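# Move masking tape roll onto coffee table in next room

## Task

Carry the roll of masking tape into the adjoining room and leave it lying on the coffee table there, supported by the table alone and not by the robot; the robot must not topple or finish leaning, or the task fails.

## Robot and tools

Robot: a Hello Robot Stretch 4, one arm only. It has an omni-wheel base, a lift that slides up a mast, a telescoping arm that reaches straight out, a three-joint wrist (yaw, pitch, roll) and a two-finger gripper. It stands about 1.6 m tall; the base rim lies within 0.23 m of the base origin. Cameras: head_camera (pinhole, 420x560), head_left_camera and head_right_camera (fisheye, 420x672) and wrist_camera (pinhole, 616x392).

Frames: the base frame sits on the floor under the base centre, x ahead, y to the left, z up. hand_pose is reported in this frame as the point between the fingers, 0.015 m back from the tips; with all wrist joints at zero its axes line up with the base axes, and its printed value may be slightly off. The odometry frame is where the base frame was when the scene began.

execute_actions: argument actions is a list holding exactly one action (or empty, which only returns state and pictures). An action may contain base, joints, or both, plus optional pace and contact_limits; alternatively it contains only end_of_arm. Everything inside one action starts at once and may finish at different moments. Optional cameras lists which images to return (head_camera, head_left_camera, head_right_camera, wrist_camera, or all); omitted or null gives all, [] gives none; the pictures line gives the image order.
- base: exactly one key, each a relative move from where the base last reported itself, never turning during straight moves. translate_m: metres, forward positive, -2 to 2. strafe_m: metres sideways, left positive, -2 to 2. rotate_rad: radians on the spot, counter-clockwise (left) positive, -3.2 to 3.2.
- joints: absolute targets by name. lift_m 0 to 1.2 m; arm_m 0 to 0.55 m extension; wrist_yaw_rad -1.134 to 4.276 (0 points ahead, positive swings left, 3.14 folds back, above 3.4 the arm may block it); wrist_pitch_rad -1.117 to 4.259 (0 level, 1.57 points down); wrist_roll_rad -1.117 to 4.259 (0 keeps fingers level, positive turns clockwise viewed from behind); gripper_m 0 to 0.08 m finger gap. Targets past a joint's range are clipped and flagged; other bad values or unknown keys reject the whole call with no motion. A joint or base you omit may keep driving toward its earlier target unnoticed.
- pace: slow, default, fast or max. Base speed tops out at 0.1/0.3/0.4/0.6 m/s and turning at 1/2/3/4 rad/s for those settings; with the lift above 0.2 both are reduced further, down to 0.3 m/s and 1 rad/s at full height.
- contact_limits: only arm_m, from 0 (gentlest) to 0.75 (firmest), default 0.5; how hard the arm may press before halting.
- end_of_arm: "enable_torque" re-powers any wrist or gripper motor that shut itself off.
At scene start you can unfold the wrist with lift_m 0.4 and wrist_yaw_rad 0 together.

wait: seconds from 0 to 10; sends nothing new and returns the same report. zoom_image: camera plus region [x0, y0, x1, y1] in pixels of that camera's latest full image, top-left origin, up to 504x504. finished_scene: scene number; ends the scene irreversibly once the last command is held, and reports success. Answering without any tool call ends everything.

Reading results: base_status and joint_status describe how each motion of the last accepted action finished. done = reached (for the base, wheels turned the full amount even if slipping). off_target = stopped short and may still push. contact_stop_at_<key> = it struck something; that part drops its target and goes slack (a slack lift can sag, slack wheels can drift). limit_stop_at_tilt = leaning over 6 degrees; lift, arm and wheels go slack and refuse commands until upright. limit_stop_at_own_body = about to hit the robot itself; you may move away from the body. torque_fault = a wrist or gripper motor overloaded and went limp until enable_torque. If any stop is reported, later motion calls in that same reply are skipped. on_its_own lists things not commanded; its held at values are targets, not positions. lidar_m: 12 distances in metres from the base origin, sector 1 straight ahead, then counter-clockwise (4 left, 7 behind, 10 right); - means nothing seen or closer than 0.25 m; it sees from about 0.15 m up, so tabletops register, but glass, thin legs and much behind the robot can be missed. wrist_depth_mm: 7x7 grid of median depths, 100 to 2000 mm, - for invalid. base_odometry comes from wheel rotation, heading -3.142 to 3.142, left positive; if turned_by_wheels and turned_by_imu differ by over about 0.1 rad, something was hit or slipped and heading is off by about their difference. base_tilt is in degrees, forward and right positive, with a fixed bias up to about 1.5. motor_effort is percent of maximum, signed toward higher joint values, bracket = peak during last action; wheel efforts are positive for turning right.

Gripping: command a gap smaller than the object; once fingers touch, they only squeeze slightly further until you open past the object's width. A held object shows as off_target and a gripper reading above the command with effort away from 0. If gripper effort stays beyond about 50, the motor faults and may release.

Avoid: dropping the tape, slamming or hard pushing, and tipping. Driving or turning with over 1 kg held and arm_m above 0.2 risks falling, more so at fast or max; strong steady pushes with the gripper high are risky too. Tilted-up plus rolled wrist poses can trigger self-collision stops. The simulation keeps running while you think; loose objects may occasionally get nudged. Release the tape so it rests on the table itself before ending.

Each tool is called after ">>>" as name(argument=value, ...), one argument or row to a line, values as JSON.

## Session

>>> execute_actions(
  actions=[],
)

Scene clock: 0.00 s.
base_odometry: x=+0.000 y=+0.000 heading=+0.000 (m, m, rad; odometry frame)
turned_by_wheels: +0.000 (rad since the last result)
turned_by_imu: +0.000 (rad since the last result)
base_tilt: forward=+0.6 right=+0.5 (deg)
lidar_m: 0.73 0.74 0.78 0.67 0.68 0.85 1.32 3.01 1.18 0.99 0.98 0.82
base_status: not commanded
joint_positions: lift_m=+0.294 arm_m=-0.001 wrist_yaw_rad=+3.240 wrist_pitch_rad=-0.005 wrist_roll_rad=-0.017 gripper_m=+0.040
joint_status: not commanded
motor_effort: lift_m=+19 arm_m=-1 wrist_yaw_rad=+1 wrist_pitch_rad=-7 wrist_roll_rad=+1 gripper_m=+0 wheel_0=+0 wheel_1=+0 wheel_2=+0 (%)
hand_pose: x=-0.0499 y=+0.0661 z=+0.4728 quat_wxyz=(-0.049, +0.003, -0.008, +0.999) (m; base frame)
wrist_depth_mm: - 138 137 1756 - 1078 788 / - - 135 1756 - 1078 798 / - - 135 1464 - 1118 809 / - 114 136 1537 - 1118 820 / 187 140 - 1863 - 1078 809 / 205 1808 1808 1661 1808 1078 809 / 203 1281 123 1205 117 931 798
pictures: head_camera, head_left_camera, head_right_camera, wrist_camera
Images, in order (width x height): head_camera 420x560, head_left_camera 420x672, head_right_camera 420x672, wrist_camera 616x392.

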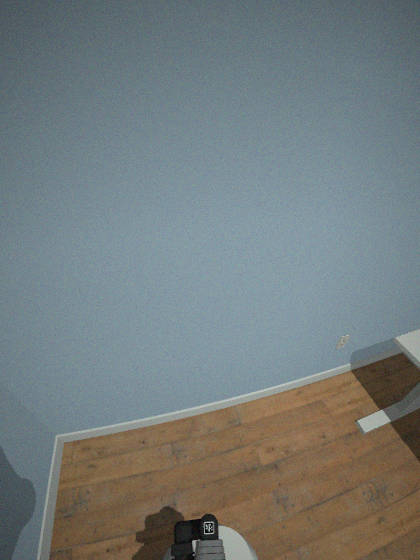

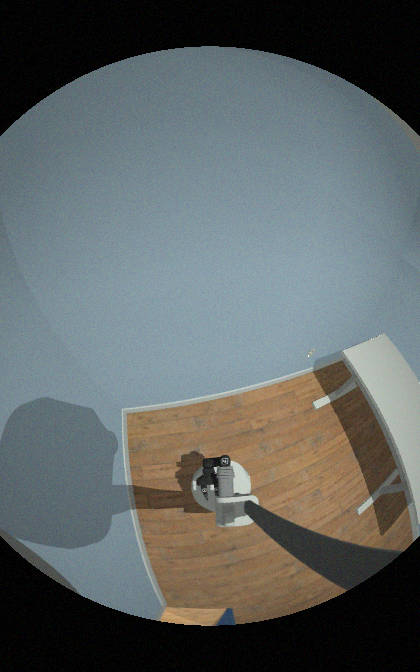

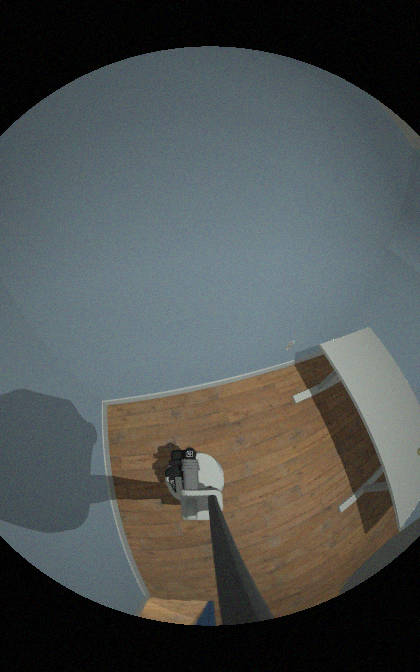

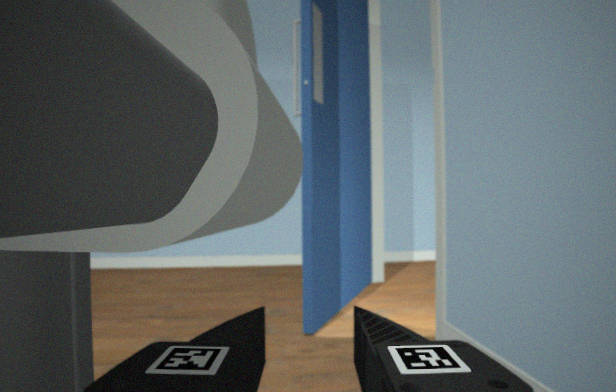

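>>> execute_actions(
  actions=[
    {"base":{"rotate_rad":-2.0},"joints":{"lift_m":0.9,"wrist_yaw_rad":0,"gripper_m":0.08},"pace":"fast"},
  ],
)

Scene clock: 6.10 s.
base_odometry: x=+0.000 y=+0.000 heading=-2.000 (m, m, rad; odometry frame)
turned_by_wheels: -2.000 (rad since the last result)
turned_by_imu: -1.976 (rad since the last result)
base_tilt: forward=+0.7 right=+0.5 (deg)
lidar_m: 1.08 0.98 0.99 0.80 0.73 0.73 0.76 0.67 0.68 0.91 1.30 2.91
base_status: done
joint_positions: lift_m=+0.900 arm_m=+0.000 wrist_yaw_rad=+0.001 wrist_pitch_rad=-0.005 wrist_roll_rad=-0.017 gripper_m=+0.080
joint_status: all done
motor_effort: lift_m=+21(24) arm_m=-1(1) wrist_yaw_rad=-2(9) wrist_pitch_rad=-5(8) wrist_roll_rad=+2(1) gripper_m=+1(2) wheel_0=-1(10) wheel_1=+0(12) wheel_2=+0(11) (%)
hand_pose: x=+0.3832 y=-0.0873 z=+1.0791 quat_wxyz=(+1.000, -0.008, -0.002, +0.000) (m; base frame)
wrist_depth_mm: 1397 1576 1863 - - - - / 1397 1537 1863 - - - - / 1366 1576 1808 - - - - / 1397 1537 1808 - - - - / 1366 1537 1863 - - - - / 1336 1397 1397 - - - - / 960 104 991 - - 108 -
pictures: head_camera, head_left_camera, head_right_camera, wrist_camera
Images, in order (width x height): head_camera 420x560, head_left_camera 420x672, head_right_camera 420x672, wrist_camera 616x392.

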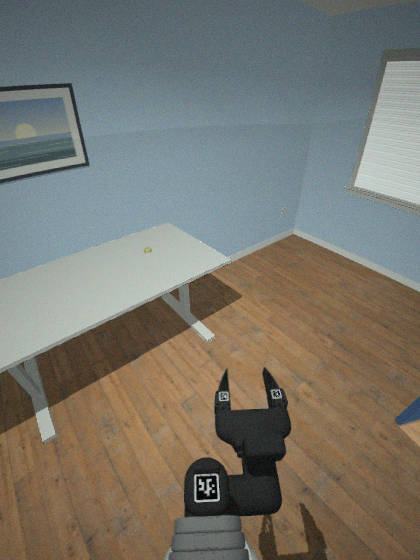

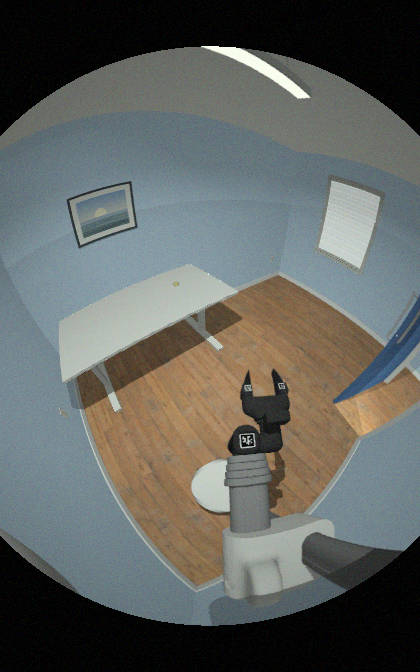

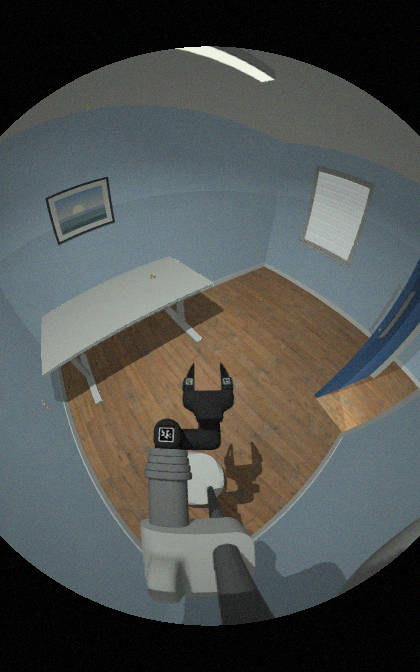

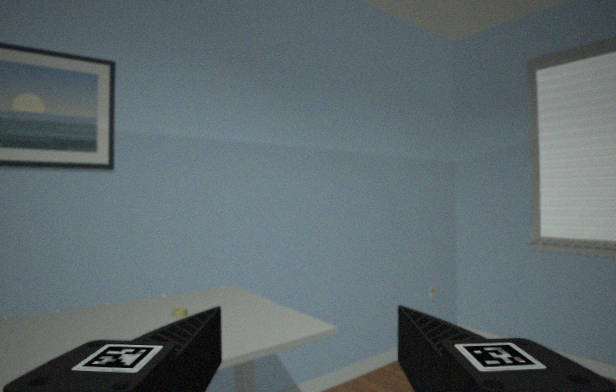

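>>> execute_actions(
  actions=[
    {"base":{"rotate_rad":0.3},"joints":{"lift_m":0.85,"wrist_pitch_rad":0.6},"pace":"fast"},
  ],
  cameras=[],
)

>>> execute_actions(
  actions=[
    {"base":{"translate_m":0.65},"joints":{"arm_m":0.15},"pace":"fast"},
  ],
  cameras=["head_camera","wrist_camera"],
)

Scene clock: 15.83 s.
base_odometry: x=+0.000 y=+0.000 heading=-1.701 (m, m, rad; odometry frame)
turned_by_wheels: +0.299 (rad since the last result)
turned_by_imu: +0.296 (rad since the last result)
base_tilt: forward=+0.7 right=+0.5 (deg)
lidar_m: 1.00 0.99 0.90 0.73 0.74 0.81 0.69 0.64 0.79 1.23 2.97 1.24
base_status: done
joint_positions: lift_m=+0.850 arm_m=+0.000 wrist_yaw_rad=+0.000 wrist_pitch_rad=+0.602 wrist_roll_rad=-0.017 gripper_m=+0.080
joint_status: all done
motor_effort: lift_m=+17(20) arm_m=-1(1) wrist_yaw_rad=+0(0) wrist_pitch_rad=-5(10) wrist_roll_rad=+1(0) gripper_m=+2(2) wheel_0=-2(6) wheel_1=-3(8) wheel_2=-4(10) (%)
hand_pose: x=+0.3457 y=-0.0874 z=+0.9079 quat_wxyz=(+0.955, -0.008, +0.296, +0.003) (m; base frame)
wrist_depth_mm: 1308 1366 1464 1537 1756 1983 - / 1098 1060 1042 1008 1118 - - / 809 854 1756 1863 - - - / 1576 1708 1756 1863 1808 1863 1863 / 1430 1618 1576 1537 1499 1537 1499 / 1308 1281 1308 1281 1308 1255 1255 / 1160 104 1060 1118 1060 108 1118
pictures: none
No camera images: the call's "cameras" was empty. Leave "cameras" out to get every camera's image.

Scene clock: 18.93 s.
base_odometry: x=-0.084 y=-0.644 heading=-1.701 (m, m, rad; odometry frame)
turned_by_wheels: +0.000 (rad since the last result)
turned_by_imu: -0.006 (rad since the last result)
base_tilt: forward=+0.7 right=+0.4 (deg)
lidar_m: 0.40 0.38 0.42 0.71 0.94 1.06 1.31 1.29 1.36 1.48 2.72 0.50
base_status: done
joint_positions: lift_m=+0.850 arm_m=+0.149 wrist_yaw_rad=+0.000 wrist_pitch_rad=+0.602 wrist_roll_rad=-0.017 gripper_m=+0.080
joint_status: all done
motor_effort: lift_m=+17(17) arm_m=+5(6) wrist_yaw_rad=-1(2) wrist_pitch_rad=-7(9) wrist_roll_rad=+0(0) gripper_m=+2(2) wheel_0=+0(8) wheel_1=+2(9) wheel_2=-3(12) (%)
hand_pose: x=+0.4952 y=-0.0874 z=+0.9079 quat_wxyz=(+0.955, -0.008, +0.297, +0.003) (m; base frame)
wrist_depth_mm: 676 715 778 842 917 991 1118 / 723 768 842 904 960 1138 1229 / 741 732 741 723 732 768 1430 / 580 569 569 564 559 559 559 / 466 466 466 466 462 459 455 / 389 392 392 394 389 384 382 / 345 104 319 338 324 108 -
pictures: head_camera, wrist_camera
Images, in order (width x height): head_camera 420x560, wrist_camera 616x392.

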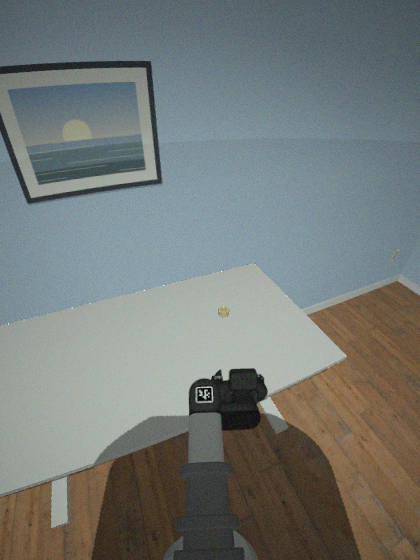

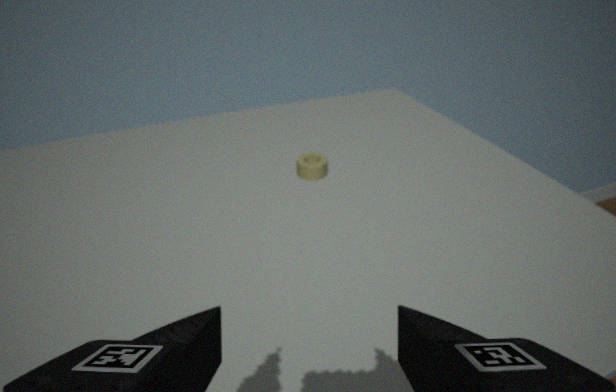

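>>> execute_actions(
  actions=[
    {"joints":{"arm_m":0.43,"lift_m":0.72},"pace":"fast"},
  ],
  cameras=["head_camera","wrist_camera"],
)

Scene clock: 29.80 s.
base_odometry: x=-0.084 y=-0.644 heading=-1.701 (m, m, rad; odometry frame)
turned_by_wheels: +0.000 (rad since the last result)
turned_by_imu: +0.000 (rad since the last result)
base_tilt: forward=+0.7 right=+0.4 (deg)
lidar_m: 0.39 0.38 0.44 0.69 0.93 1.08 1.31 1.28 1.36 1.47 2.73 0.51
base_status: not commanded
joint_positions: lift_m=+0.720 arm_m=+0.429 wrist_yaw_rad=+0.000 wrist_pitch_rad=+0.602 wrist_roll_rad=-0.017 gripper_m=+0.080
joint_status: all done
motor_effort: lift_m=+17(19) arm_m=+5(6) wrist_yaw_rad=-1(1) wrist_pitch_rad=-6(7) wrist_roll_rad=+1(1) gripper_m=+2(2) wheel_0=+0(0) wheel_1=+2(2) wheel_2=-3(3) (%)
hand_pose: x=+0.7753 y=-0.0874 z=+0.7779 quat_wxyz=(+0.955, -0.008, +0.297, +0.003) (m; base frame)
wrist_depth_mm: 466 500 539 580 634 699 768 / 492 535 554 597 591 723 854 / 442 433 433 424 421 421 418 / 336 334 334 304 329 327 325 / 272 273 272 272 271 268 267 / 229 229 229 229 228 227 224 / 202 104 187 198 189 108 -
pictures: head_camera, wrist_camera
Images, in order (width x height): head_camera 420x560, wrist_camera 616x392.

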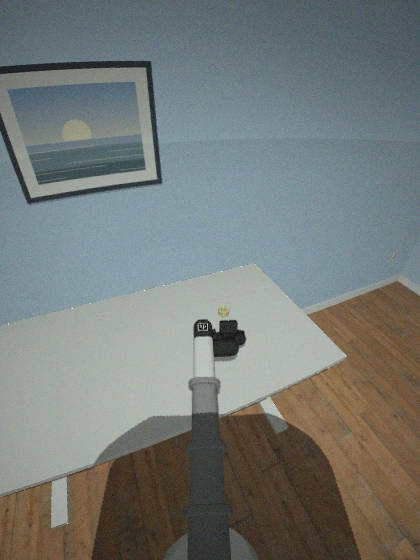

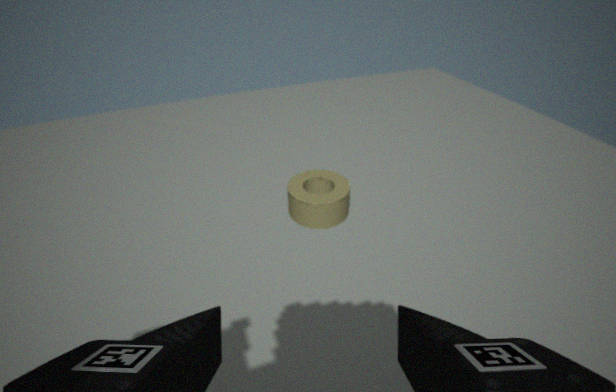

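>>> execute_actions(
  actions=[
    {"base":{"strafe_m":-0.008},"joints":{"arm_m":0.54,"lift_m":0.685}},
  ],
  cameras=["wrist_camera"],
)

Scene clock: 37.30 s.
base_odometry: x=-0.092 y=-0.643 heading=-1.701 (m, m, rad; odometry frame)
turned_by_wheels: +0.000 (rad since the last result)
turned_by_imu: +0.000 (rad since the last result)
base_tilt: forward=+1.0 right=+0.5 (deg)
lidar_m: 0.41 0.38 0.44 0.70 0.95 1.08 1.30 1.27 1.36 1.46 2.74 0.48
base_status: done
joint_positions: lift_m=+0.685 arm_m=+0.539 wrist_yaw_rad=-0.001 wrist_pitch_rad=+0.600 wrist_roll_rad=-0.017 gripper_m=+0.080
joint_status: all done
motor_effort: lift_m=+14(18) arm_m=+6(7) wrist_yaw_rad=+4(3) wrist_pitch_rad=+3(8) wrist_roll_rad=+0(0) gripper_m=+1(2) wheel_0=+2(7) wheel_1=-3(9) wheel_2=+0(4) (%)
hand_pose: x=+0.8852 y=-0.0876 z=+0.7436 quat_wxyz=(+0.955, -0.008, +0.295, +0.002) (m; base frame)
wrist_depth_mm: 387 413 442 484 530 580 640 / 410 436 466 496 496 544 699 / 368 364 357 355 353 351 353 / 281 279 277 276 274 272 272 / 226 227 226 196 224 222 221 / 190 190 190 179 189 187 186 / 167 104 157 163 156 108 -
pictures: wrist_camera
Images, in order (width x height): wrist_camera 616x392.

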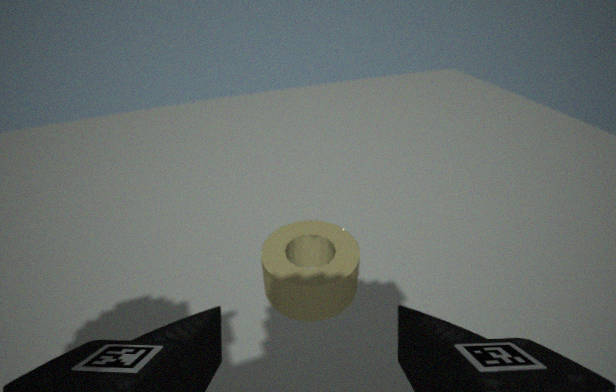

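>>> execute_actions(
  actions=[
    {"base":{"translate_m":0.05},"joints":{"lift_m":0.692},"pace":"slow"},
  ],
  cameras=["wrist_camera"],
)

>>> execute_actions(
  actions=[
    {"joints":{"gripper_m":0.03}},
  ],
  cameras=["wrist_camera"],
)

Scene clock: 44.97 s.
base_odometry: x=-0.099 y=-0.693 heading=-1.701 (m, m, rad; odometry frame)
turned_by_wheels: +0.000 (rad since the last result)
turned_by_imu: +0.000 (rad since the last result)
base_tilt: forward=+0.7 right=+0.4 (deg)
lidar_m: 0.34 0.36 0.37 0.62 0.97 1.10 1.33 1.33 1.38 2.43 2.71 0.42
base_status: done
joint_positions: lift_m=+0.692 arm_m=+0.539 wrist_yaw_rad=-0.001 wrist_pitch_rad=+0.602 wrist_roll_rad=-0.017 gripper_m=+0.080
joint_status: all done
motor_effort: lift_m=+21(20) arm_m=+6(7) wrist_yaw_rad=+0(4) wrist_pitch_rad=-6(5) wrist_roll_rad=+0(0) gripper_m=+2(2) wheel_0=+4(8) wheel_1=+5(5) wheel_2=-5(10) (%)
hand_pose: x=+0.8852 y=-0.0875 z=+0.7496 quat_wxyz=(+0.955, -0.008, +0.296, +0.002) (m; base frame)
wrist_depth_mm: 347 373 404 436 480 530 574 / 368 399 436 462 492 544 640 / 379 368 362 362 359 355 355 / 286 286 283 281 278 277 276 / 230 232 230 229 228 227 225 / 194 195 195 163 193 191 190 / 172 104 154 141 146 108 -
pictures: wrist_camera
Images, in order (width x height): wrist_camera 616x392.

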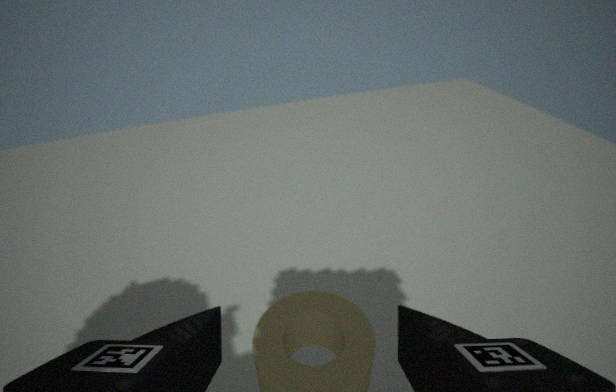

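Scene clock: 46.07 s.
base_odometry: x=-0.099 y=-0.693 heading=-1.701 (m, m, rad; odometry frame)
turned_by_wheels: +0.000 (rad since the last result)
turned_by_imu: +0.000 (rad since the last result)
base_tilt: forward=+0.7 right=+0.4 (deg)
lidar_m: 0.35 0.34 0.37 0.60 0.97 1.10 1.35 1.33 1.38 2.45 2.71 0.43
base_status: not commanded
joint_positions: lift_m=+0.692 arm_m=+0.539 wrist_yaw_rad=-0.001 wrist_pitch_rad=+0.602 wrist_roll_rad=-0.017 gripper_m=+0.048
joint_status: gripper_m off_target (ended at +0.048, target +0.030)
on_its_own: gripper_m is held at +0.042, not at your +0.030, by its contact guard: the fingers met something
motor_effort: lift_m=+21(21) arm_m=+6(6) wrist_yaw_rad=+0(2) wrist_pitch_rad=-5(6) wrist_roll_rad=+0(1) gripper_m=-40(37) wheel_0=+4(4) wheel_1=+5(5) wheel_2=-5(5) (%)
hand_pose: x=+0.8852 y=-0.0875 z=+0.7496 quat_wxyz=(+0.955, -0.008, +0.296, +0.002) (m; base frame)
wrist_depth_mm: 347 373 399 436 477 525 580 / 368 399 430 462 496 539 640 / 379 368 366 359 359 357 355 / 286 283 282 281 278 277 276 / 230 230 230 229 228 227 224 / 194 195 194 164 193 191 190 / 169 172 124 141 120 137 -
pictures: wrist_camera
Images, in order (width x height): wrist_camera 616x392.

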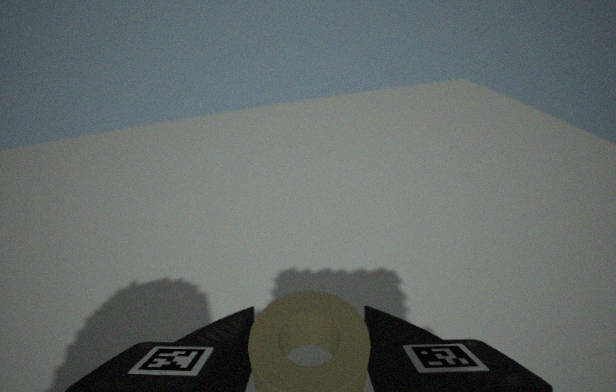

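>>> execute_actions(
  actions=[
    {"joints":{"lift_m":0.74},"pace":"fast"},
  ],
  cameras=[],
)

>>> execute_actions(
  actions=[
    {"base":{"translate_m":-0.25},"joints":{"arm_m":0},"pace":"fast"},
  ],
  cameras=[],
)

>>> execute_actions(
  actions=[
    {"base":{"rotate_rad":-1.9},"pace":"fast"},
  ],
)

Scene clock: 52.33 s.
base_odometry: x=-0.099 y=-0.693 heading=-1.701 (m, m, rad; odometry frame)
turned_by_wheels: +0.000 (rad since the last result)
turned_by_imu: +0.000 (rad since the last result)
base_tilt: forward=+0.7 right=+0.6 (deg)
lidar_m: 0.33 0.34 0.38 0.61 0.95 1.10 1.35 1.33 1.38 2.41 2.69 0.43
base_status: not commanded
joint_positions: lift_m=+0.740 arm_m=+0.539 wrist_yaw_rad=+0.000 wrist_pitch_rad=+0.602 wrist_roll_rad=-0.017 gripper_m=+0.048
joint_status: all done
on_its_own: gripper_m is held at +0.042, not at your +0.030, by its contact guard: the fingers met something
motor_effort: lift_m=+21(23) arm_m=+5(5) wrist_yaw_rad=+1(2) wrist_pitch_rad=-4(6) wrist_roll_rad=+1(1) gripper_m=-40(40) wheel_0=+4(4) wheel_1=+5(5) wheel_2=-5(5) (%)
hand_pose: x=+0.8851 y=-0.0875 z=+0.7976 quat_wxyz=(+0.955, -0.008, +0.297, +0.002) (m; base frame)
wrist_depth_mm: 347 370 404 439 477 525 574 / 370 399 433 477 521 574 640 / 397 427 459 469 469 469 715 / 373 368 366 366 364 362 362 / 301 301 300 300 297 296 294 / 253 254 253 163 251 250 248 / 221 224 124 141 120 162 219
pictures: none
No camera images: the call's "cameras" was empty. Leave "cameras" out to get every camera's image.

Scene clock: 54.50 s.
base_odometry: x=-0.066 y=-0.445 heading=-1.701 (m, m, rad; odometry frame)
turned_by_wheels: +0.000 (rad since the last result)
turned_by_imu: +0.002 (rad since the last result)
base_tilt: forward=+0.6 right=+0.5 (deg)
lidar_m: 0.58 0.57 0.64 0.89 0.88 0.98 1.11 1.09 1.21 1.30 2.80 0.72
base_status: done
joint_positions: lift_m=+0.740 arm_m=+0.001 wrist_yaw_rad=+0.000 wrist_pitch_rad=+0.603 wrist_roll_rad=-0.017 gripper_m=+0.048
joint_status: all done
on_its_own: gripper_m is held at +0.042, not at your +0.030, by its contact guard: the fingers met something
motor_effort: lift_m=+21(21) arm_m=-5(6) wrist_yaw_rad=+0(3) wrist_pitch_rad=-8(9) wrist_roll_rad=+1(1) gripper_m=-40(40) wheel_0=-1(6) wheel_1=-2(9) wheel_2=+2(17) (%)
hand_pose: x=+0.3470 y=-0.0875 z=+0.7975 quat_wxyz=(+0.955, -0.008, +0.297, +0.002) (m; base frame)
wrist_depth_mm: 946 991 1060 1118 1160 1397 1537 / 707 699 683 661 661 668 1576 / 496 484 480 488 535 1808 1983 / 399 418 1397 1537 1537 1618 1618 / 1229 1336 1397 1366 1281 1336 1366 / 1138 1160 1160 163 1098 1118 1138 / 991 1008 124 141 120 539 991
pictures: none
No camera images: the call's "cameras" was empty. Leave "cameras" out to get every camera's image.

Scene clock: 56.57 s.
base_odometry: x=-0.066 y=-0.445 heading=+2.683 (m, m, rad; odometry frame)
turned_by_wheels: -1.900 (rad since the last result)
turned_by_imu: -1.877 (rad since the last result)
base_tilt: forward=+0.6 right=+0.4 (deg)
lidar_m: 1.30 2.77 1.04 0.65 0.58 0.57 0.72 0.88 0.91 1.13 1.10 1.11
base_status: done
joint_positions: lift_m=+0.740 arm_m=+0.001 wrist_yaw_rad=+0.000 wrist_pitch_rad=+0.603 wrist_roll_rad=-0.017 gripper_m=+0.048
joint_status: not commanded
on_its_own: gripper_m is held at +0.042, not at your +0.030, by its contact guard: the fingers met something
motor_effort: lift_m=+20(21) arm_m=-5(5) wrist_yaw_rad=+2(1) wrist_pitch_rad=-10(7) wrist_roll_rad=+1(0) gripper_m=-40(39) wheel_0=+2(6) wheel_1=+1(10) wheel_2=+3(9) (%)
hand_pose: x=+0.3471 y=-0.0874 z=+0.7975 quat_wxyz=(+0.955, -0.008, +0.297, +0.002) (m; base frame)
wrist_depth_mm: - - - - 1060 854 732 / - - - - 1138 904 788 / - - - - 1205 976 820 / 1661 1756 1576 1618 1336 1025 854 / 1366 1366 1397 1366 1308 1078 917 / 1160 1182 1138 164 1160 1098 960 / 991 1025 124 141 120 544 960
pictures: head_camera, head_left_camera, head_right_camera, wrist_camera
Images, in order (width x height): head_camera 420x560, head_left_camera 420x672, head_right_camera 420x672, wrist_camera 616x392.

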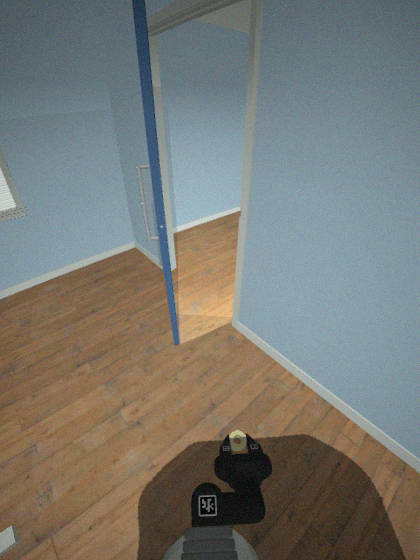

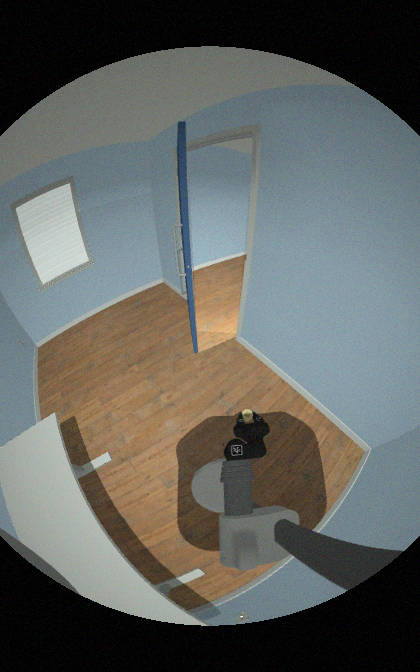

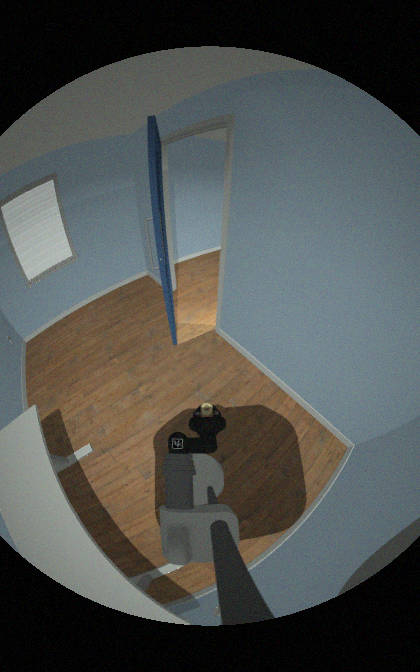

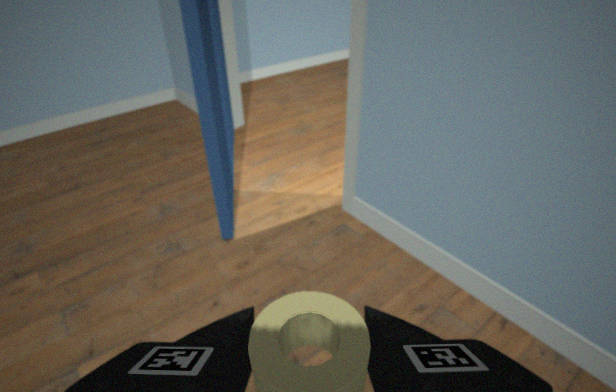

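>>> execute_actions(
  actions=[
    {"base":{"translate_m":0.85},"joints":{"wrist_pitch_rad":1.5},"pace":"fast"},
  ],
)

Scene clock: 68.90 s.
base_odometry: x=-0.828 y=-0.069 heading=+2.683 (m, m, rad; odometry frame)
turned_by_wheels: +0.000 (rad since the last result)
turned_by_imu: -0.007 (rad since the last result)
base_tilt: forward=+0.6 right=+0.5 (deg)
lidar_m: 1.15 0.47 2.16 2.07 1.09 1.12 1.41 1.56 1.02 0.63 0.57 0.58
base_status: done
joint_positions: lift_m=+0.740 arm_m=+0.001 wrist_yaw_rad=+0.000 wrist_pitch_rad=+1.500 wrist_roll_rad=-0.017 gripper_m=+0.048
joint_status: all done
on_its_own: gripper_m is held at +0.042, not at your +0.030, by its contact guard: the fingers met something
motor_effort: lift_m=+20(21) arm_m=-5(5) wrist_yaw_rad=+0(0) wrist_pitch_rad=+0(6) wrist_roll_rad=+1(1) gripper_m=-41(39) wheel_0=+1(9) wheel_1=+3(10) wheel_2=+0(13) (%)
hand_pose: x=+0.1868 y=-0.0874 z=+0.7059 quat_wxyz=(+0.732, -0.006, +0.682, +0.006) (m; base frame)
wrist_depth_mm: 445 615 891 891 759 559 452 / 891 699 891 891 878 647 508 / 878 891 878 891 866 778 580 / 878 878 866 878 866 854 683 / 854 854 854 683 854 854 798 / 854 866 634 164 854 842 831 / 854 842 123 141 120 469 820
pictures: head_camera, head_left_camera, head_right_camera, wrist_camera
Images, in order (width x height): head_camera 420x560, head_left_camera 420x672, head_right_camera 420x672, wrist_camera 616x392.

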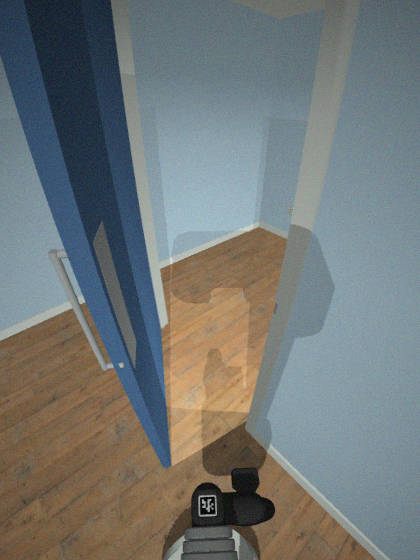

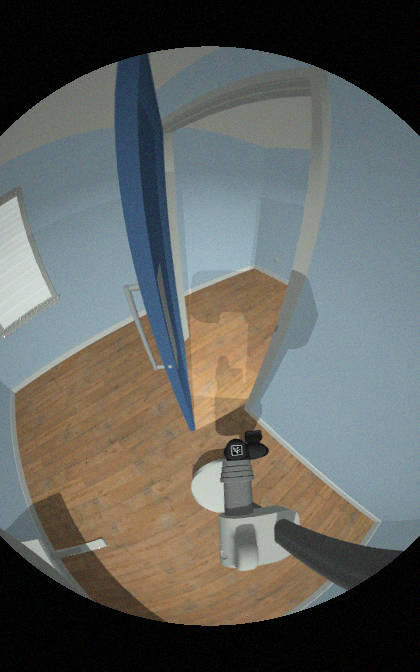

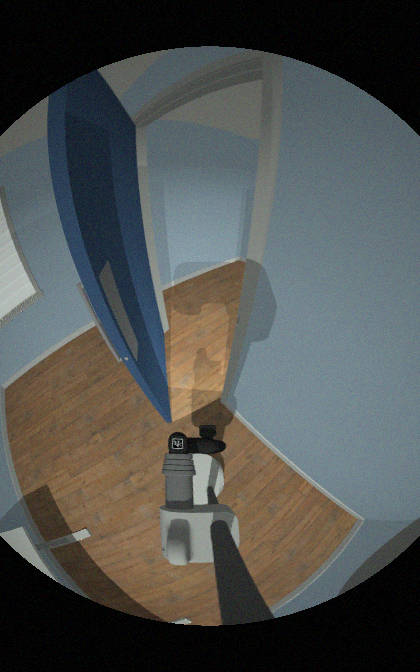

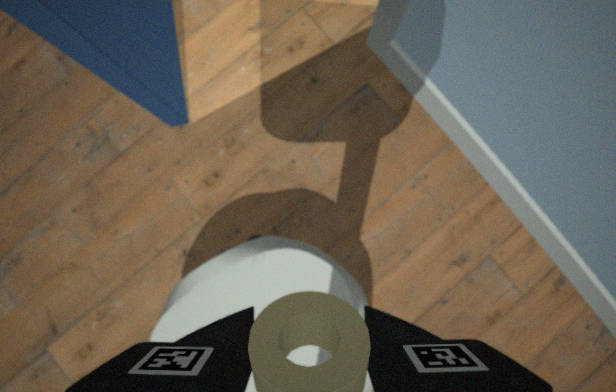

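>>> execute_actions(
  actions=[
    {"base":{"strafe_m":-0.03}},
  ],
  cameras=[],
)

>>> execute_actions(
  actions=[
    {"base":{"translate_m":0.47},"pace":"slow"},
  ],
  cameras=["head_left_camera"],
)

>>> execute_actions(
  actions=[
    {"base":{"strafe_m":0.3},"pace":"slow"},
  ],
)

Scene clock: 77.77 s.
base_odometry: x=-0.815 y=-0.042 heading=+2.683 (m, m, rad; odometry frame)
turned_by_wheels: +0.000 (rad since the last result)
turned_by_imu: +0.000 (rad since the last result)
base_tilt: forward=+0.6 right=+0.4 (deg)
lidar_m: 1.44 0.48 2.18 2.07 1.11 1.14 1.43 1.53 0.99 0.62 0.55 0.55
base_status: done
joint_positions: lift_m=+0.740 arm_m=+0.001 wrist_yaw_rad=+0.000 wrist_pitch_rad=+1.500 wrist_roll_rad=-0.017 gripper_m=+0.048
joint_status: not commanded
on_its_own: gripper_m is held at +0.042, not at your +0.030, by its contact guard: the fingers met something
motor_effort: lift_m=+20(20) arm_m=-5(5) wrist_yaw_rad=+0(1) wrist_pitch_rad=+0(2) wrist_roll_rad=+1(0) gripper_m=-41(41) wheel_0=-1(8) wheel_1=+0(9) wheel_2=+0(0) (%)
hand_pose: x=+0.1868 y=-0.0874 z=+0.7059 quat_wxyz=(+0.732, -0.006, +0.682, +0.006) (m; base frame)
wrist_depth_mm: 466 691 917 904 707 521 427 / 904 732 904 891 854 615 484 / 891 891 878 878 878 732 544 / 878 866 891 891 866 866 647 / 854 854 866 683 854 842 759 / 854 866 634 163 842 854 842 / 842 854 124 141 120 469 831
pictures: none
No camera images: the call's "cameras" was empty. Leave "cameras" out to get every camera's image.

Scene clock: 83.77 s.
base_odometry: x=-1.236 y=+0.166 heading=+2.683 (m, m, rad; odometry frame)
turned_by_wheels: +0.000 (rad since the last result)
turned_by_imu: -0.004 (rad since the last result)
base_tilt: forward=+0.6 right=+0.4 (deg)
lidar_m: 1.99 0.36 0.25 0.25 1.66 1.45 1.80 1.93 0.48 0.30 0.25 0.26
base_status: done
joint_positions: lift_m=+0.740 arm_m=+0.001 wrist_yaw_rad=+0.000 wrist_pitch_rad=+1.500 wrist_roll_rad=-0.017 gripper_m=+0.048
joint_status: not commanded
on_its_own: gripper_m is held at +0.042, not at your +0.030, by its contact guard: the fingers met something
motor_effort: lift_m=+20(20) arm_m=-5(5) wrist_yaw_rad=+1(0) wrist_pitch_rad=+1(1) wrist_roll_rad=+1(0) gripper_m=-40(40) wheel_0=+3(5) wheel_1=+4(7) wheel_2=-4(10) (%)
hand_pose: x=+0.1868 y=-0.0874 z=+0.7059 quat_wxyz=(+0.732, -0.006, +0.682, +0.006) (m; base frame)
wrist_depth_mm: 569 878 904 891 891 891 891 / 539 831 891 891 891 878 878 / 517 788 878 878 878 878 878 / 496 741 878 878 854 338 232 / 473 699 854 691 603 257 190 / 452 634 640 163 723 309 185 / 445 544 124 141 120 216 289
pictures: head_left_camera
Images, in order (width x height): head_left_camera 420x672.

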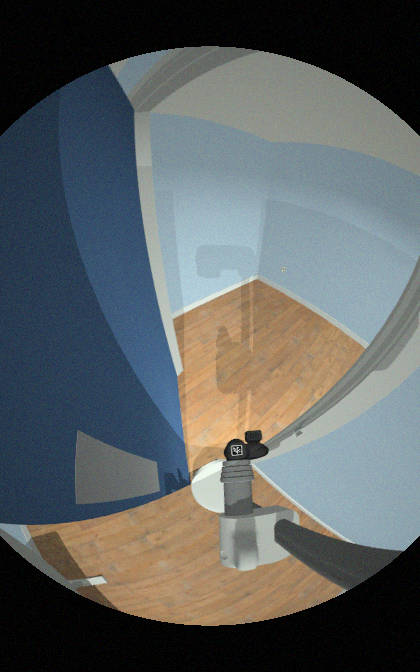

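Scene clock: 87.90 s.
base_odometry: x=-1.369 y=-0.103 heading=+2.683 (m, m, rad; odometry frame)
turned_by_wheels: +0.000 (rad since the last result)
turned_by_imu: +0.000 (rad since the last result)
base_tilt: forward=+0.7 right=+0.5 (deg)
lidar_m: 0.60 0.28 0.25 0.25 1.95 1.26 1.49 2.11 0.88 0.54 0.52 2.76
base_status: done
joint_positions: lift_m=+0.740 arm_m=+0.001 wrist_yaw_rad=+0.000 wrist_pitch_rad=+1.500 wrist_roll_rad=-0.017 gripper_m=+0.048
joint_status: not commanded
on_its_own: gripper_m is held at +0.042, not at your +0.030, by its contact guard: the fingers met something
motor_effort: lift_m=+21(20) arm_m=-5(5) wrist_yaw_rad=+1(2) wrist_pitch_rad=-2(0) wrist_roll_rad=+1(0) gripper_m=-40(41) wheel_0=-2(7) wheel_1=+5(13) wheel_2=+0(1) (%)
hand_pose: x=+0.1868 y=-0.0874 z=+0.7059 quat_wxyz=(+0.732, -0.006, +0.682, +0.006) (m; base frame)
wrist_depth_mm: 375 525 891 904 904 904 891 / 384 549 878 878 878 891 891 / 389 569 878 878 878 866 878 / 407 597 866 866 866 866 732 / 415 621 854 691 866 866 634 / 433 640 634 163 854 854 788 / 442 564 124 141 120 469 842
pictures: head_camera, head_left_camera, head_right_camera, wrist_camera
Images, in order (width x height): head_camera 420x560, head_left_camera 420x672, head_right_camera 420x672, wrist_camera 616x392.

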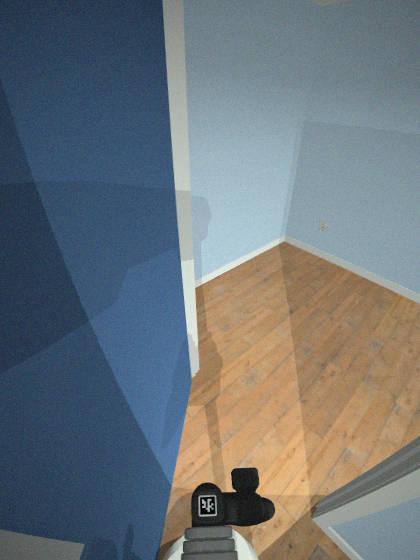

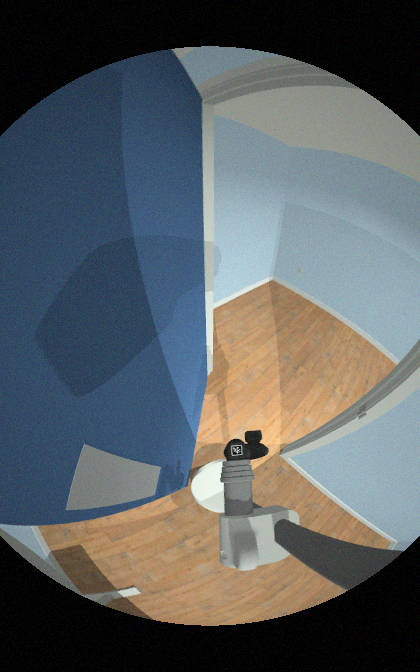

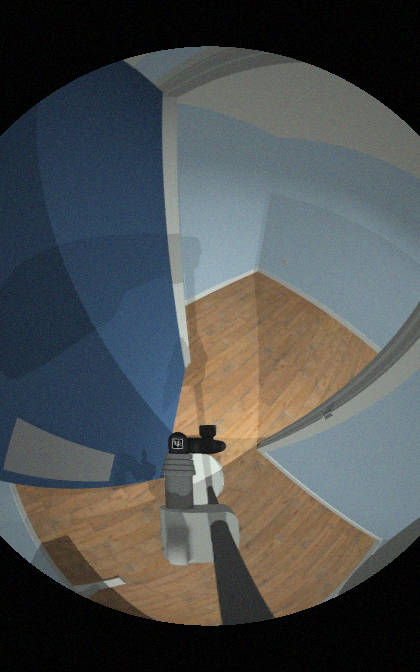

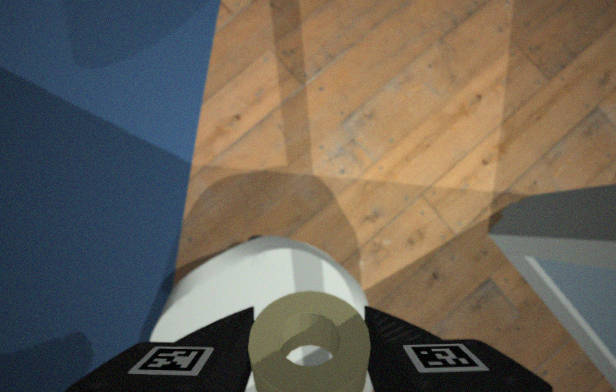

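>>> execute_actions(
  actions=[
    {"base":{"rotate_rad":-0.45},"pace":"slow"},
  ],
  cameras=[],
)

>>> execute_actions(
  actions=[
    {"base":{"translate_m":1.1},"pace":"fast"},
  ],
  cameras=["head_left_camera","head_right_camera"],
)

Scene clock: 95.10 s.
base_odometry: x=-1.369 y=-0.103 heading=+2.234 (m, m, rad; odometry frame)
turned_by_wheels: -0.449 (rad since the last result)
turned_by_imu: -0.444 (rad since the last result)
base_tilt: forward=+0.8 right=+0.4 (deg)
lidar_m: 2.51 0.50 0.26 0.25 0.25 1.97 1.27 1.68 2.13 0.81 0.52 0.51
base_status: done
joint_positions: lift_m=+0.740 arm_m=+0.001 wrist_yaw_rad=+0.000 wrist_pitch_rad=+1.500 wrist_roll_rad=-0.017 gripper_m=+0.048
joint_status: not commanded
on_its_own: gripper_m is held at +0.042, not at your +0.030, by its contact guard: the fingers met something
motor_effort: lift_m=+20(20) arm_m=-5(5) wrist_yaw_rad=-1(0) wrist_pitch_rad=+1(0) wrist_roll_rad=+1(1) gripper_m=-39(40) wheel_0=+2(4) wheel_1=+5(8) wheel_2=+6(9) (%)
hand_pose: x=+0.1868 y=-0.0874 z=+0.7059 quat_wxyz=(+0.732, -0.006, +0.682, +0.006) (m; base frame)
wrist_depth_mm: 759 891 904 904 904 891 413 / 691 891 904 878 891 597 427 / 640 891 891 866 866 683 559 / 603 866 866 866 866 866 768 / 559 831 854 691 866 842 854 / 530 707 640 164 842 842 831 / 508 627 124 141 120 466 831
pictures: none
No camera images: the call's "cameras" was empty. Leave "cameras" out to get every camera's image.

Scene clock: 99.23 s.
base_odometry: x=-2.046 y=+0.764 heading=+2.234 (m, m, rad; odometry frame)
turned_by_wheels: +0.000 (rad since the last result)
turned_by_imu: -0.009 (rad since the last result)
base_tilt: forward=+0.6 right=+0.4 (deg)
lidar_m: 1.77 1.24 1.13 0.49 0.50 0.59 1.04 0.69 1.01 2.05 1.89 1.73
base_status: done
joint_positions: lift_m=+0.740 arm_m=+0.001 wrist_yaw_rad=+0.000 wrist_pitch_rad=+1.500 wrist_roll_rad=-0.017 gripper_m=+0.048
joint_status: not commanded
on_its_own: gripper_m is held at +0.042, not at your +0.030, by its contact guard: the fingers met something
motor_effort: lift_m=+21(20) arm_m=-5(5) wrist_yaw_rad=+2(1) wrist_pitch_rad=-2(2) wrist_roll_rad=+0(1) gripper_m=-41(39) wheel_0=+0(9) wheel_1=+2(10) wheel_2=-3(14) (%)
hand_pose: x=+0.1868 y=-0.0874 z=+0.7059 quat_wxyz=(+0.732, -0.006, +0.682, +0.006) (m; base frame)
wrist_depth_mm: 904 904 878 904 904 904 891 / 891 891 904 891 878 878 891 / 891 878 878 891 866 878 878 / 878 866 878 878 866 854 878 / 866 854 854 676 831 866 866 / 854 854 634 164 842 842 842 / 831 842 124 140 120 469 831
pictures: head_left_camera, head_right_camera
Images, in order (width x height): head_left_camera 420x672, head_right_camera 420x672.

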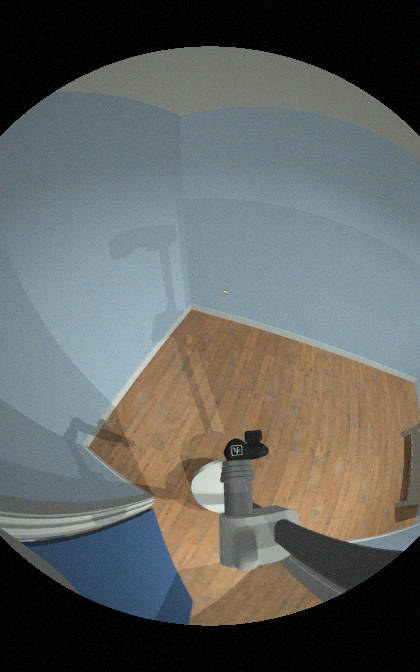

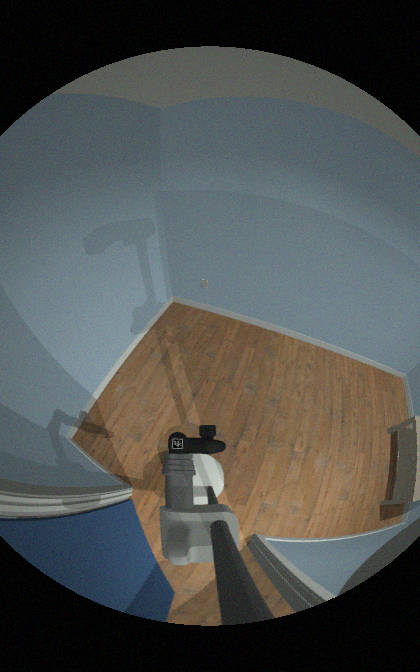

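>>> execute_actions(
  actions=[
    {"base":{"rotate_rad":-1.65},"joints":{"wrist_pitch_rad":0.6,"lift_m":0.6},"pace":"fast"},
  ],
  cameras=[],
)

>>> execute_actions(
  actions=[
    {"base":{"translate_m":1.4},"pace":"max"},
  ],
  cameras=["head_camera","wrist_camera"],
)

Scene clock: 107.83 s.
base_odometry: x=-2.046 y=+0.764 heading=+0.585 (m, m, rad; odometry frame)
turned_by_wheels: -1.650 (rad since the last result)
turned_by_imu: -1.630 (rad since the last result)
base_tilt: forward=+0.7 right=+0.6 (deg)
lidar_m: 1.98 1.95 1.74 1.76 1.26 1.13 0.58 0.48 0.58 0.95 0.69 0.81
base_status: done
joint_positions: lift_m=+0.600 arm_m=+0.001 wrist_yaw_rad=+0.000 wrist_pitch_rad=+0.603 wrist_roll_rad=-0.017 gripper_m=+0.048
joint_status: all done
on_its_own: gripper_m is held at +0.042, not at your +0.030, by its contact guard: the fingers met something
motor_effort: lift_m=+17(19) arm_m=-5(5) wrist_yaw_rad=-1(1) wrist_pitch_rad=-8(10) wrist_roll_rad=+0(0) gripper_m=-39(39) wheel_0=+0(7) wheel_1=+1(11) wheel_2=+2(10) (%)
hand_pose: x=+0.3470 y=-0.0874 z=+0.6578 quat_wxyz=(+0.955, -0.008, +0.297, +0.003) (m; base frame)
wrist_depth_mm: 1756 - - - 1863 - 1182 / 1808 - - - - - 1098 / 1808 1863 1863 1808 1808 1708 1025 / 1430 1397 1464 1397 1397 1366 960 / 1182 1160 1182 1138 1138 1160 878 / 976 976 960 164 976 960 820 / 854 854 124 141 120 469 723
pictures: none
No camera images: the call's "cameras" was empty. Leave "cameras" out to get every camera's image.

Scene clock: 112.23 s.
base_odometry: x=-0.879 y=+1.537 heading=+0.585 (m, m, rad; odometry frame)
turned_by_wheels: +0.000 (rad since the last result)
turned_by_imu: -0.011 (rad since the last result)
base_tilt: forward=+0.6 right=+0.4 (deg)
lidar_m: 0.64 1.39 1.25 1.24 1.56 2.44 1.86 0.91 0.80 0.81 0.75 0.65
base_status: done
joint_positions: lift_m=+0.600 arm_m=+0.001 wrist_yaw_rad=+0.000 wrist_pitch_rad=+0.603 wrist_roll_rad=-0.017 gripper_m=+0.048
joint_status: not commanded
on_its_own: gripper_m is held at +0.042, not at your +0.030, by its contact guard: the fingers met something
motor_effort: lift_m=+17(17) arm_m=-5(5) wrist_yaw_rad=+2(1) wrist_pitch_rad=-6(8) wrist_roll_rad=+1(1) gripper_m=-40(40) wheel_0=+0(7) wheel_1=+3(9) wheel_2=+0(14) (%)
hand_pose: x=+0.3470 y=-0.0874 z=+0.6578 quat_wxyz=(+0.955, -0.008, +0.297, +0.003) (m; base frame)
wrist_depth_mm: 1255 1205 1118 1008 931 866 809 / 1281 1336 1182 1042 991 931 878 / 1308 1464 1281 778 768 768 768 / 1336 1430 634 597 597 597 597 / 1160 1160 904 904 544 512 480 / 976 991 831 164 788 778 750 / 854 854 124 141 120 387 683
pictures: head_camera, wrist_camera
Images, in order (width x height): head_camera 420x560, wrist_camera 616x392.

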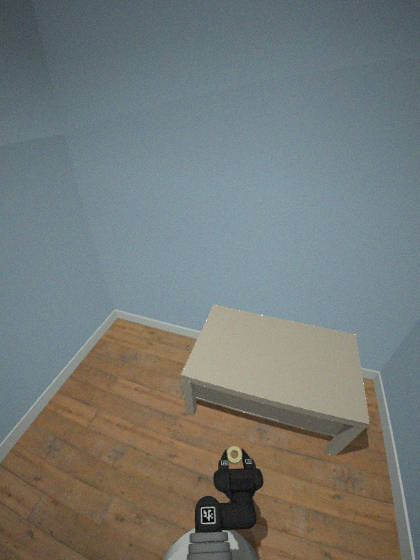

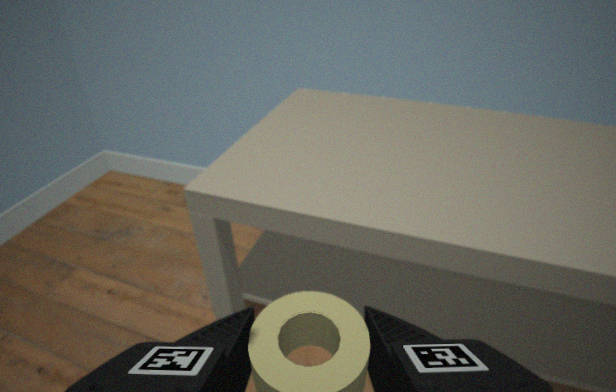

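>>> execute_actions(
  actions=[
    {"base":{"strafe_m":-0.12},"joints":{"arm_m":0.5,"lift_m":0.5},"pace":"fast"},
  ],
  cameras=[],
)

>>> execute_actions(
  actions=[
    {"joints":{"lift_m":0.432}},
  ],
  cameras=["head_camera","wrist_camera"],
)

Scene clock: 121.43 s.
base_odometry: x=-0.813 y=+1.436 heading=+0.585 (m, m, rad; odometry frame)
turned_by_wheels: +0.000 (rad since the last result)
turned_by_imu: +0.000 (rad since the last result)
base_tilt: forward=+0.7 right=+0.5 (deg)
lidar_m: 0.64 0.77 1.36 1.38 1.68 2.48 1.81 0.77 0.69 0.69 0.71 0.63
base_status: done
joint_positions: lift_m=+0.500 arm_m=+0.499 wrist_yaw_rad=+0.000 wrist_pitch_rad=+0.602 wrist_roll_rad=-0.017 gripper_m=+0.048
joint_status: all done
on_its_own: gripper_m is held at +0.042, not at your +0.030, by its contact guard: the fingers met something
motor_effort: lift_m=+17(20) arm_m=+5(7) wrist_yaw_rad=-1(2) wrist_pitch_rad=-7(8) wrist_roll_rad=+0(1) gripper_m=-40(39) wheel_0=-2(12) wheel_1=+1(13) wheel_2=+0(0) (%)
hand_pose: x=+0.8452 y=-0.0874 z=+0.5578 quat_wxyz=(+0.955, -0.008, +0.297, +0.003) (m; base frame)
wrist_depth_mm: 647 591 539 496 462 430 407 / 732 647 597 544 500 459 436 / 809 732 544 539 530 496 466 / 976 445 421 424 415 415 415 / 976 345 345 343 343 342 336 / 290 290 291 164 287 287 285 / 253 257 124 141 120 178 251
pictures: none
No camera images: the call's "cameras" was empty. Leave "cameras" out to get every camera's image.

Scene clock: 122.67 s.
base_odometry: x=-0.813 y=+1.436 heading=+0.585 (m, m, rad; odometry frame)
turned_by_wheels: +0.000 (rad since the last result)
turned_by_imu: +0.000 (rad since the last result)
base_tilt: forward=+0.6 right=+0.6 (deg)
lidar_m: 0.63 0.77 1.36 1.37 1.70 2.46 1.78 0.78 0.68 0.70 0.70 0.62
base_status: not commanded
joint_positions: lift_m=+0.432 arm_m=+0.499 wrist_yaw_rad=+0.000 wrist_pitch_rad=+0.602 wrist_roll_rad=-0.017 gripper_m=+0.048
joint_status: all done
on_its_own: gripper_m is held at +0.042, not at your +0.030, by its contact guard: the fingers met something
motor_effort: lift_m=+16(20) arm_m=+5(6) wrist_yaw_rad=-1(0) wrist_pitch_rad=-6(7) wrist_roll_rad=+0(1) gripper_m=-40(40) wheel_0=-2(2) wheel_1=+1(1) wheel_2=+0(0) (%)
hand_pose: x=+0.8452 y=-0.0874 z=+0.4899 quat_wxyz=(+0.955, -0.008, +0.297, +0.003) (m; base frame)
wrist_depth_mm: 647 597 544 500 462 430 410 / 732 654 564 521 496 462 436 / 820 392 387 382 382 379 377 / 303 301 300 300 296 294 294 / 246 245 246 245 244 241 240 / 206 207 208 164 204 204 203 / 180 183 123 141 120 142 179
pictures: head_camera, wrist_camera
Images, in order (width x height): head_camera 420x560, wrist_camera 616x392.

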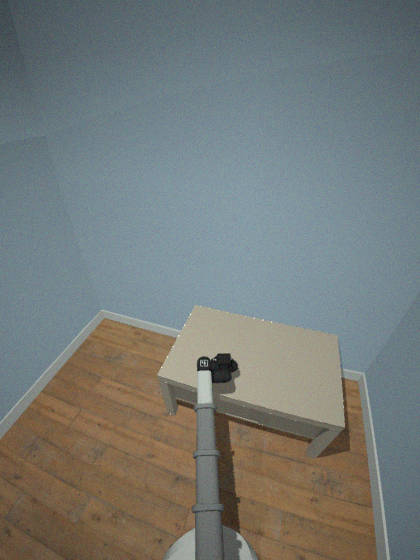

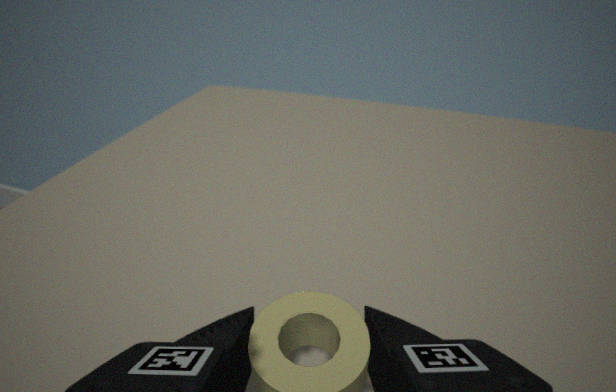

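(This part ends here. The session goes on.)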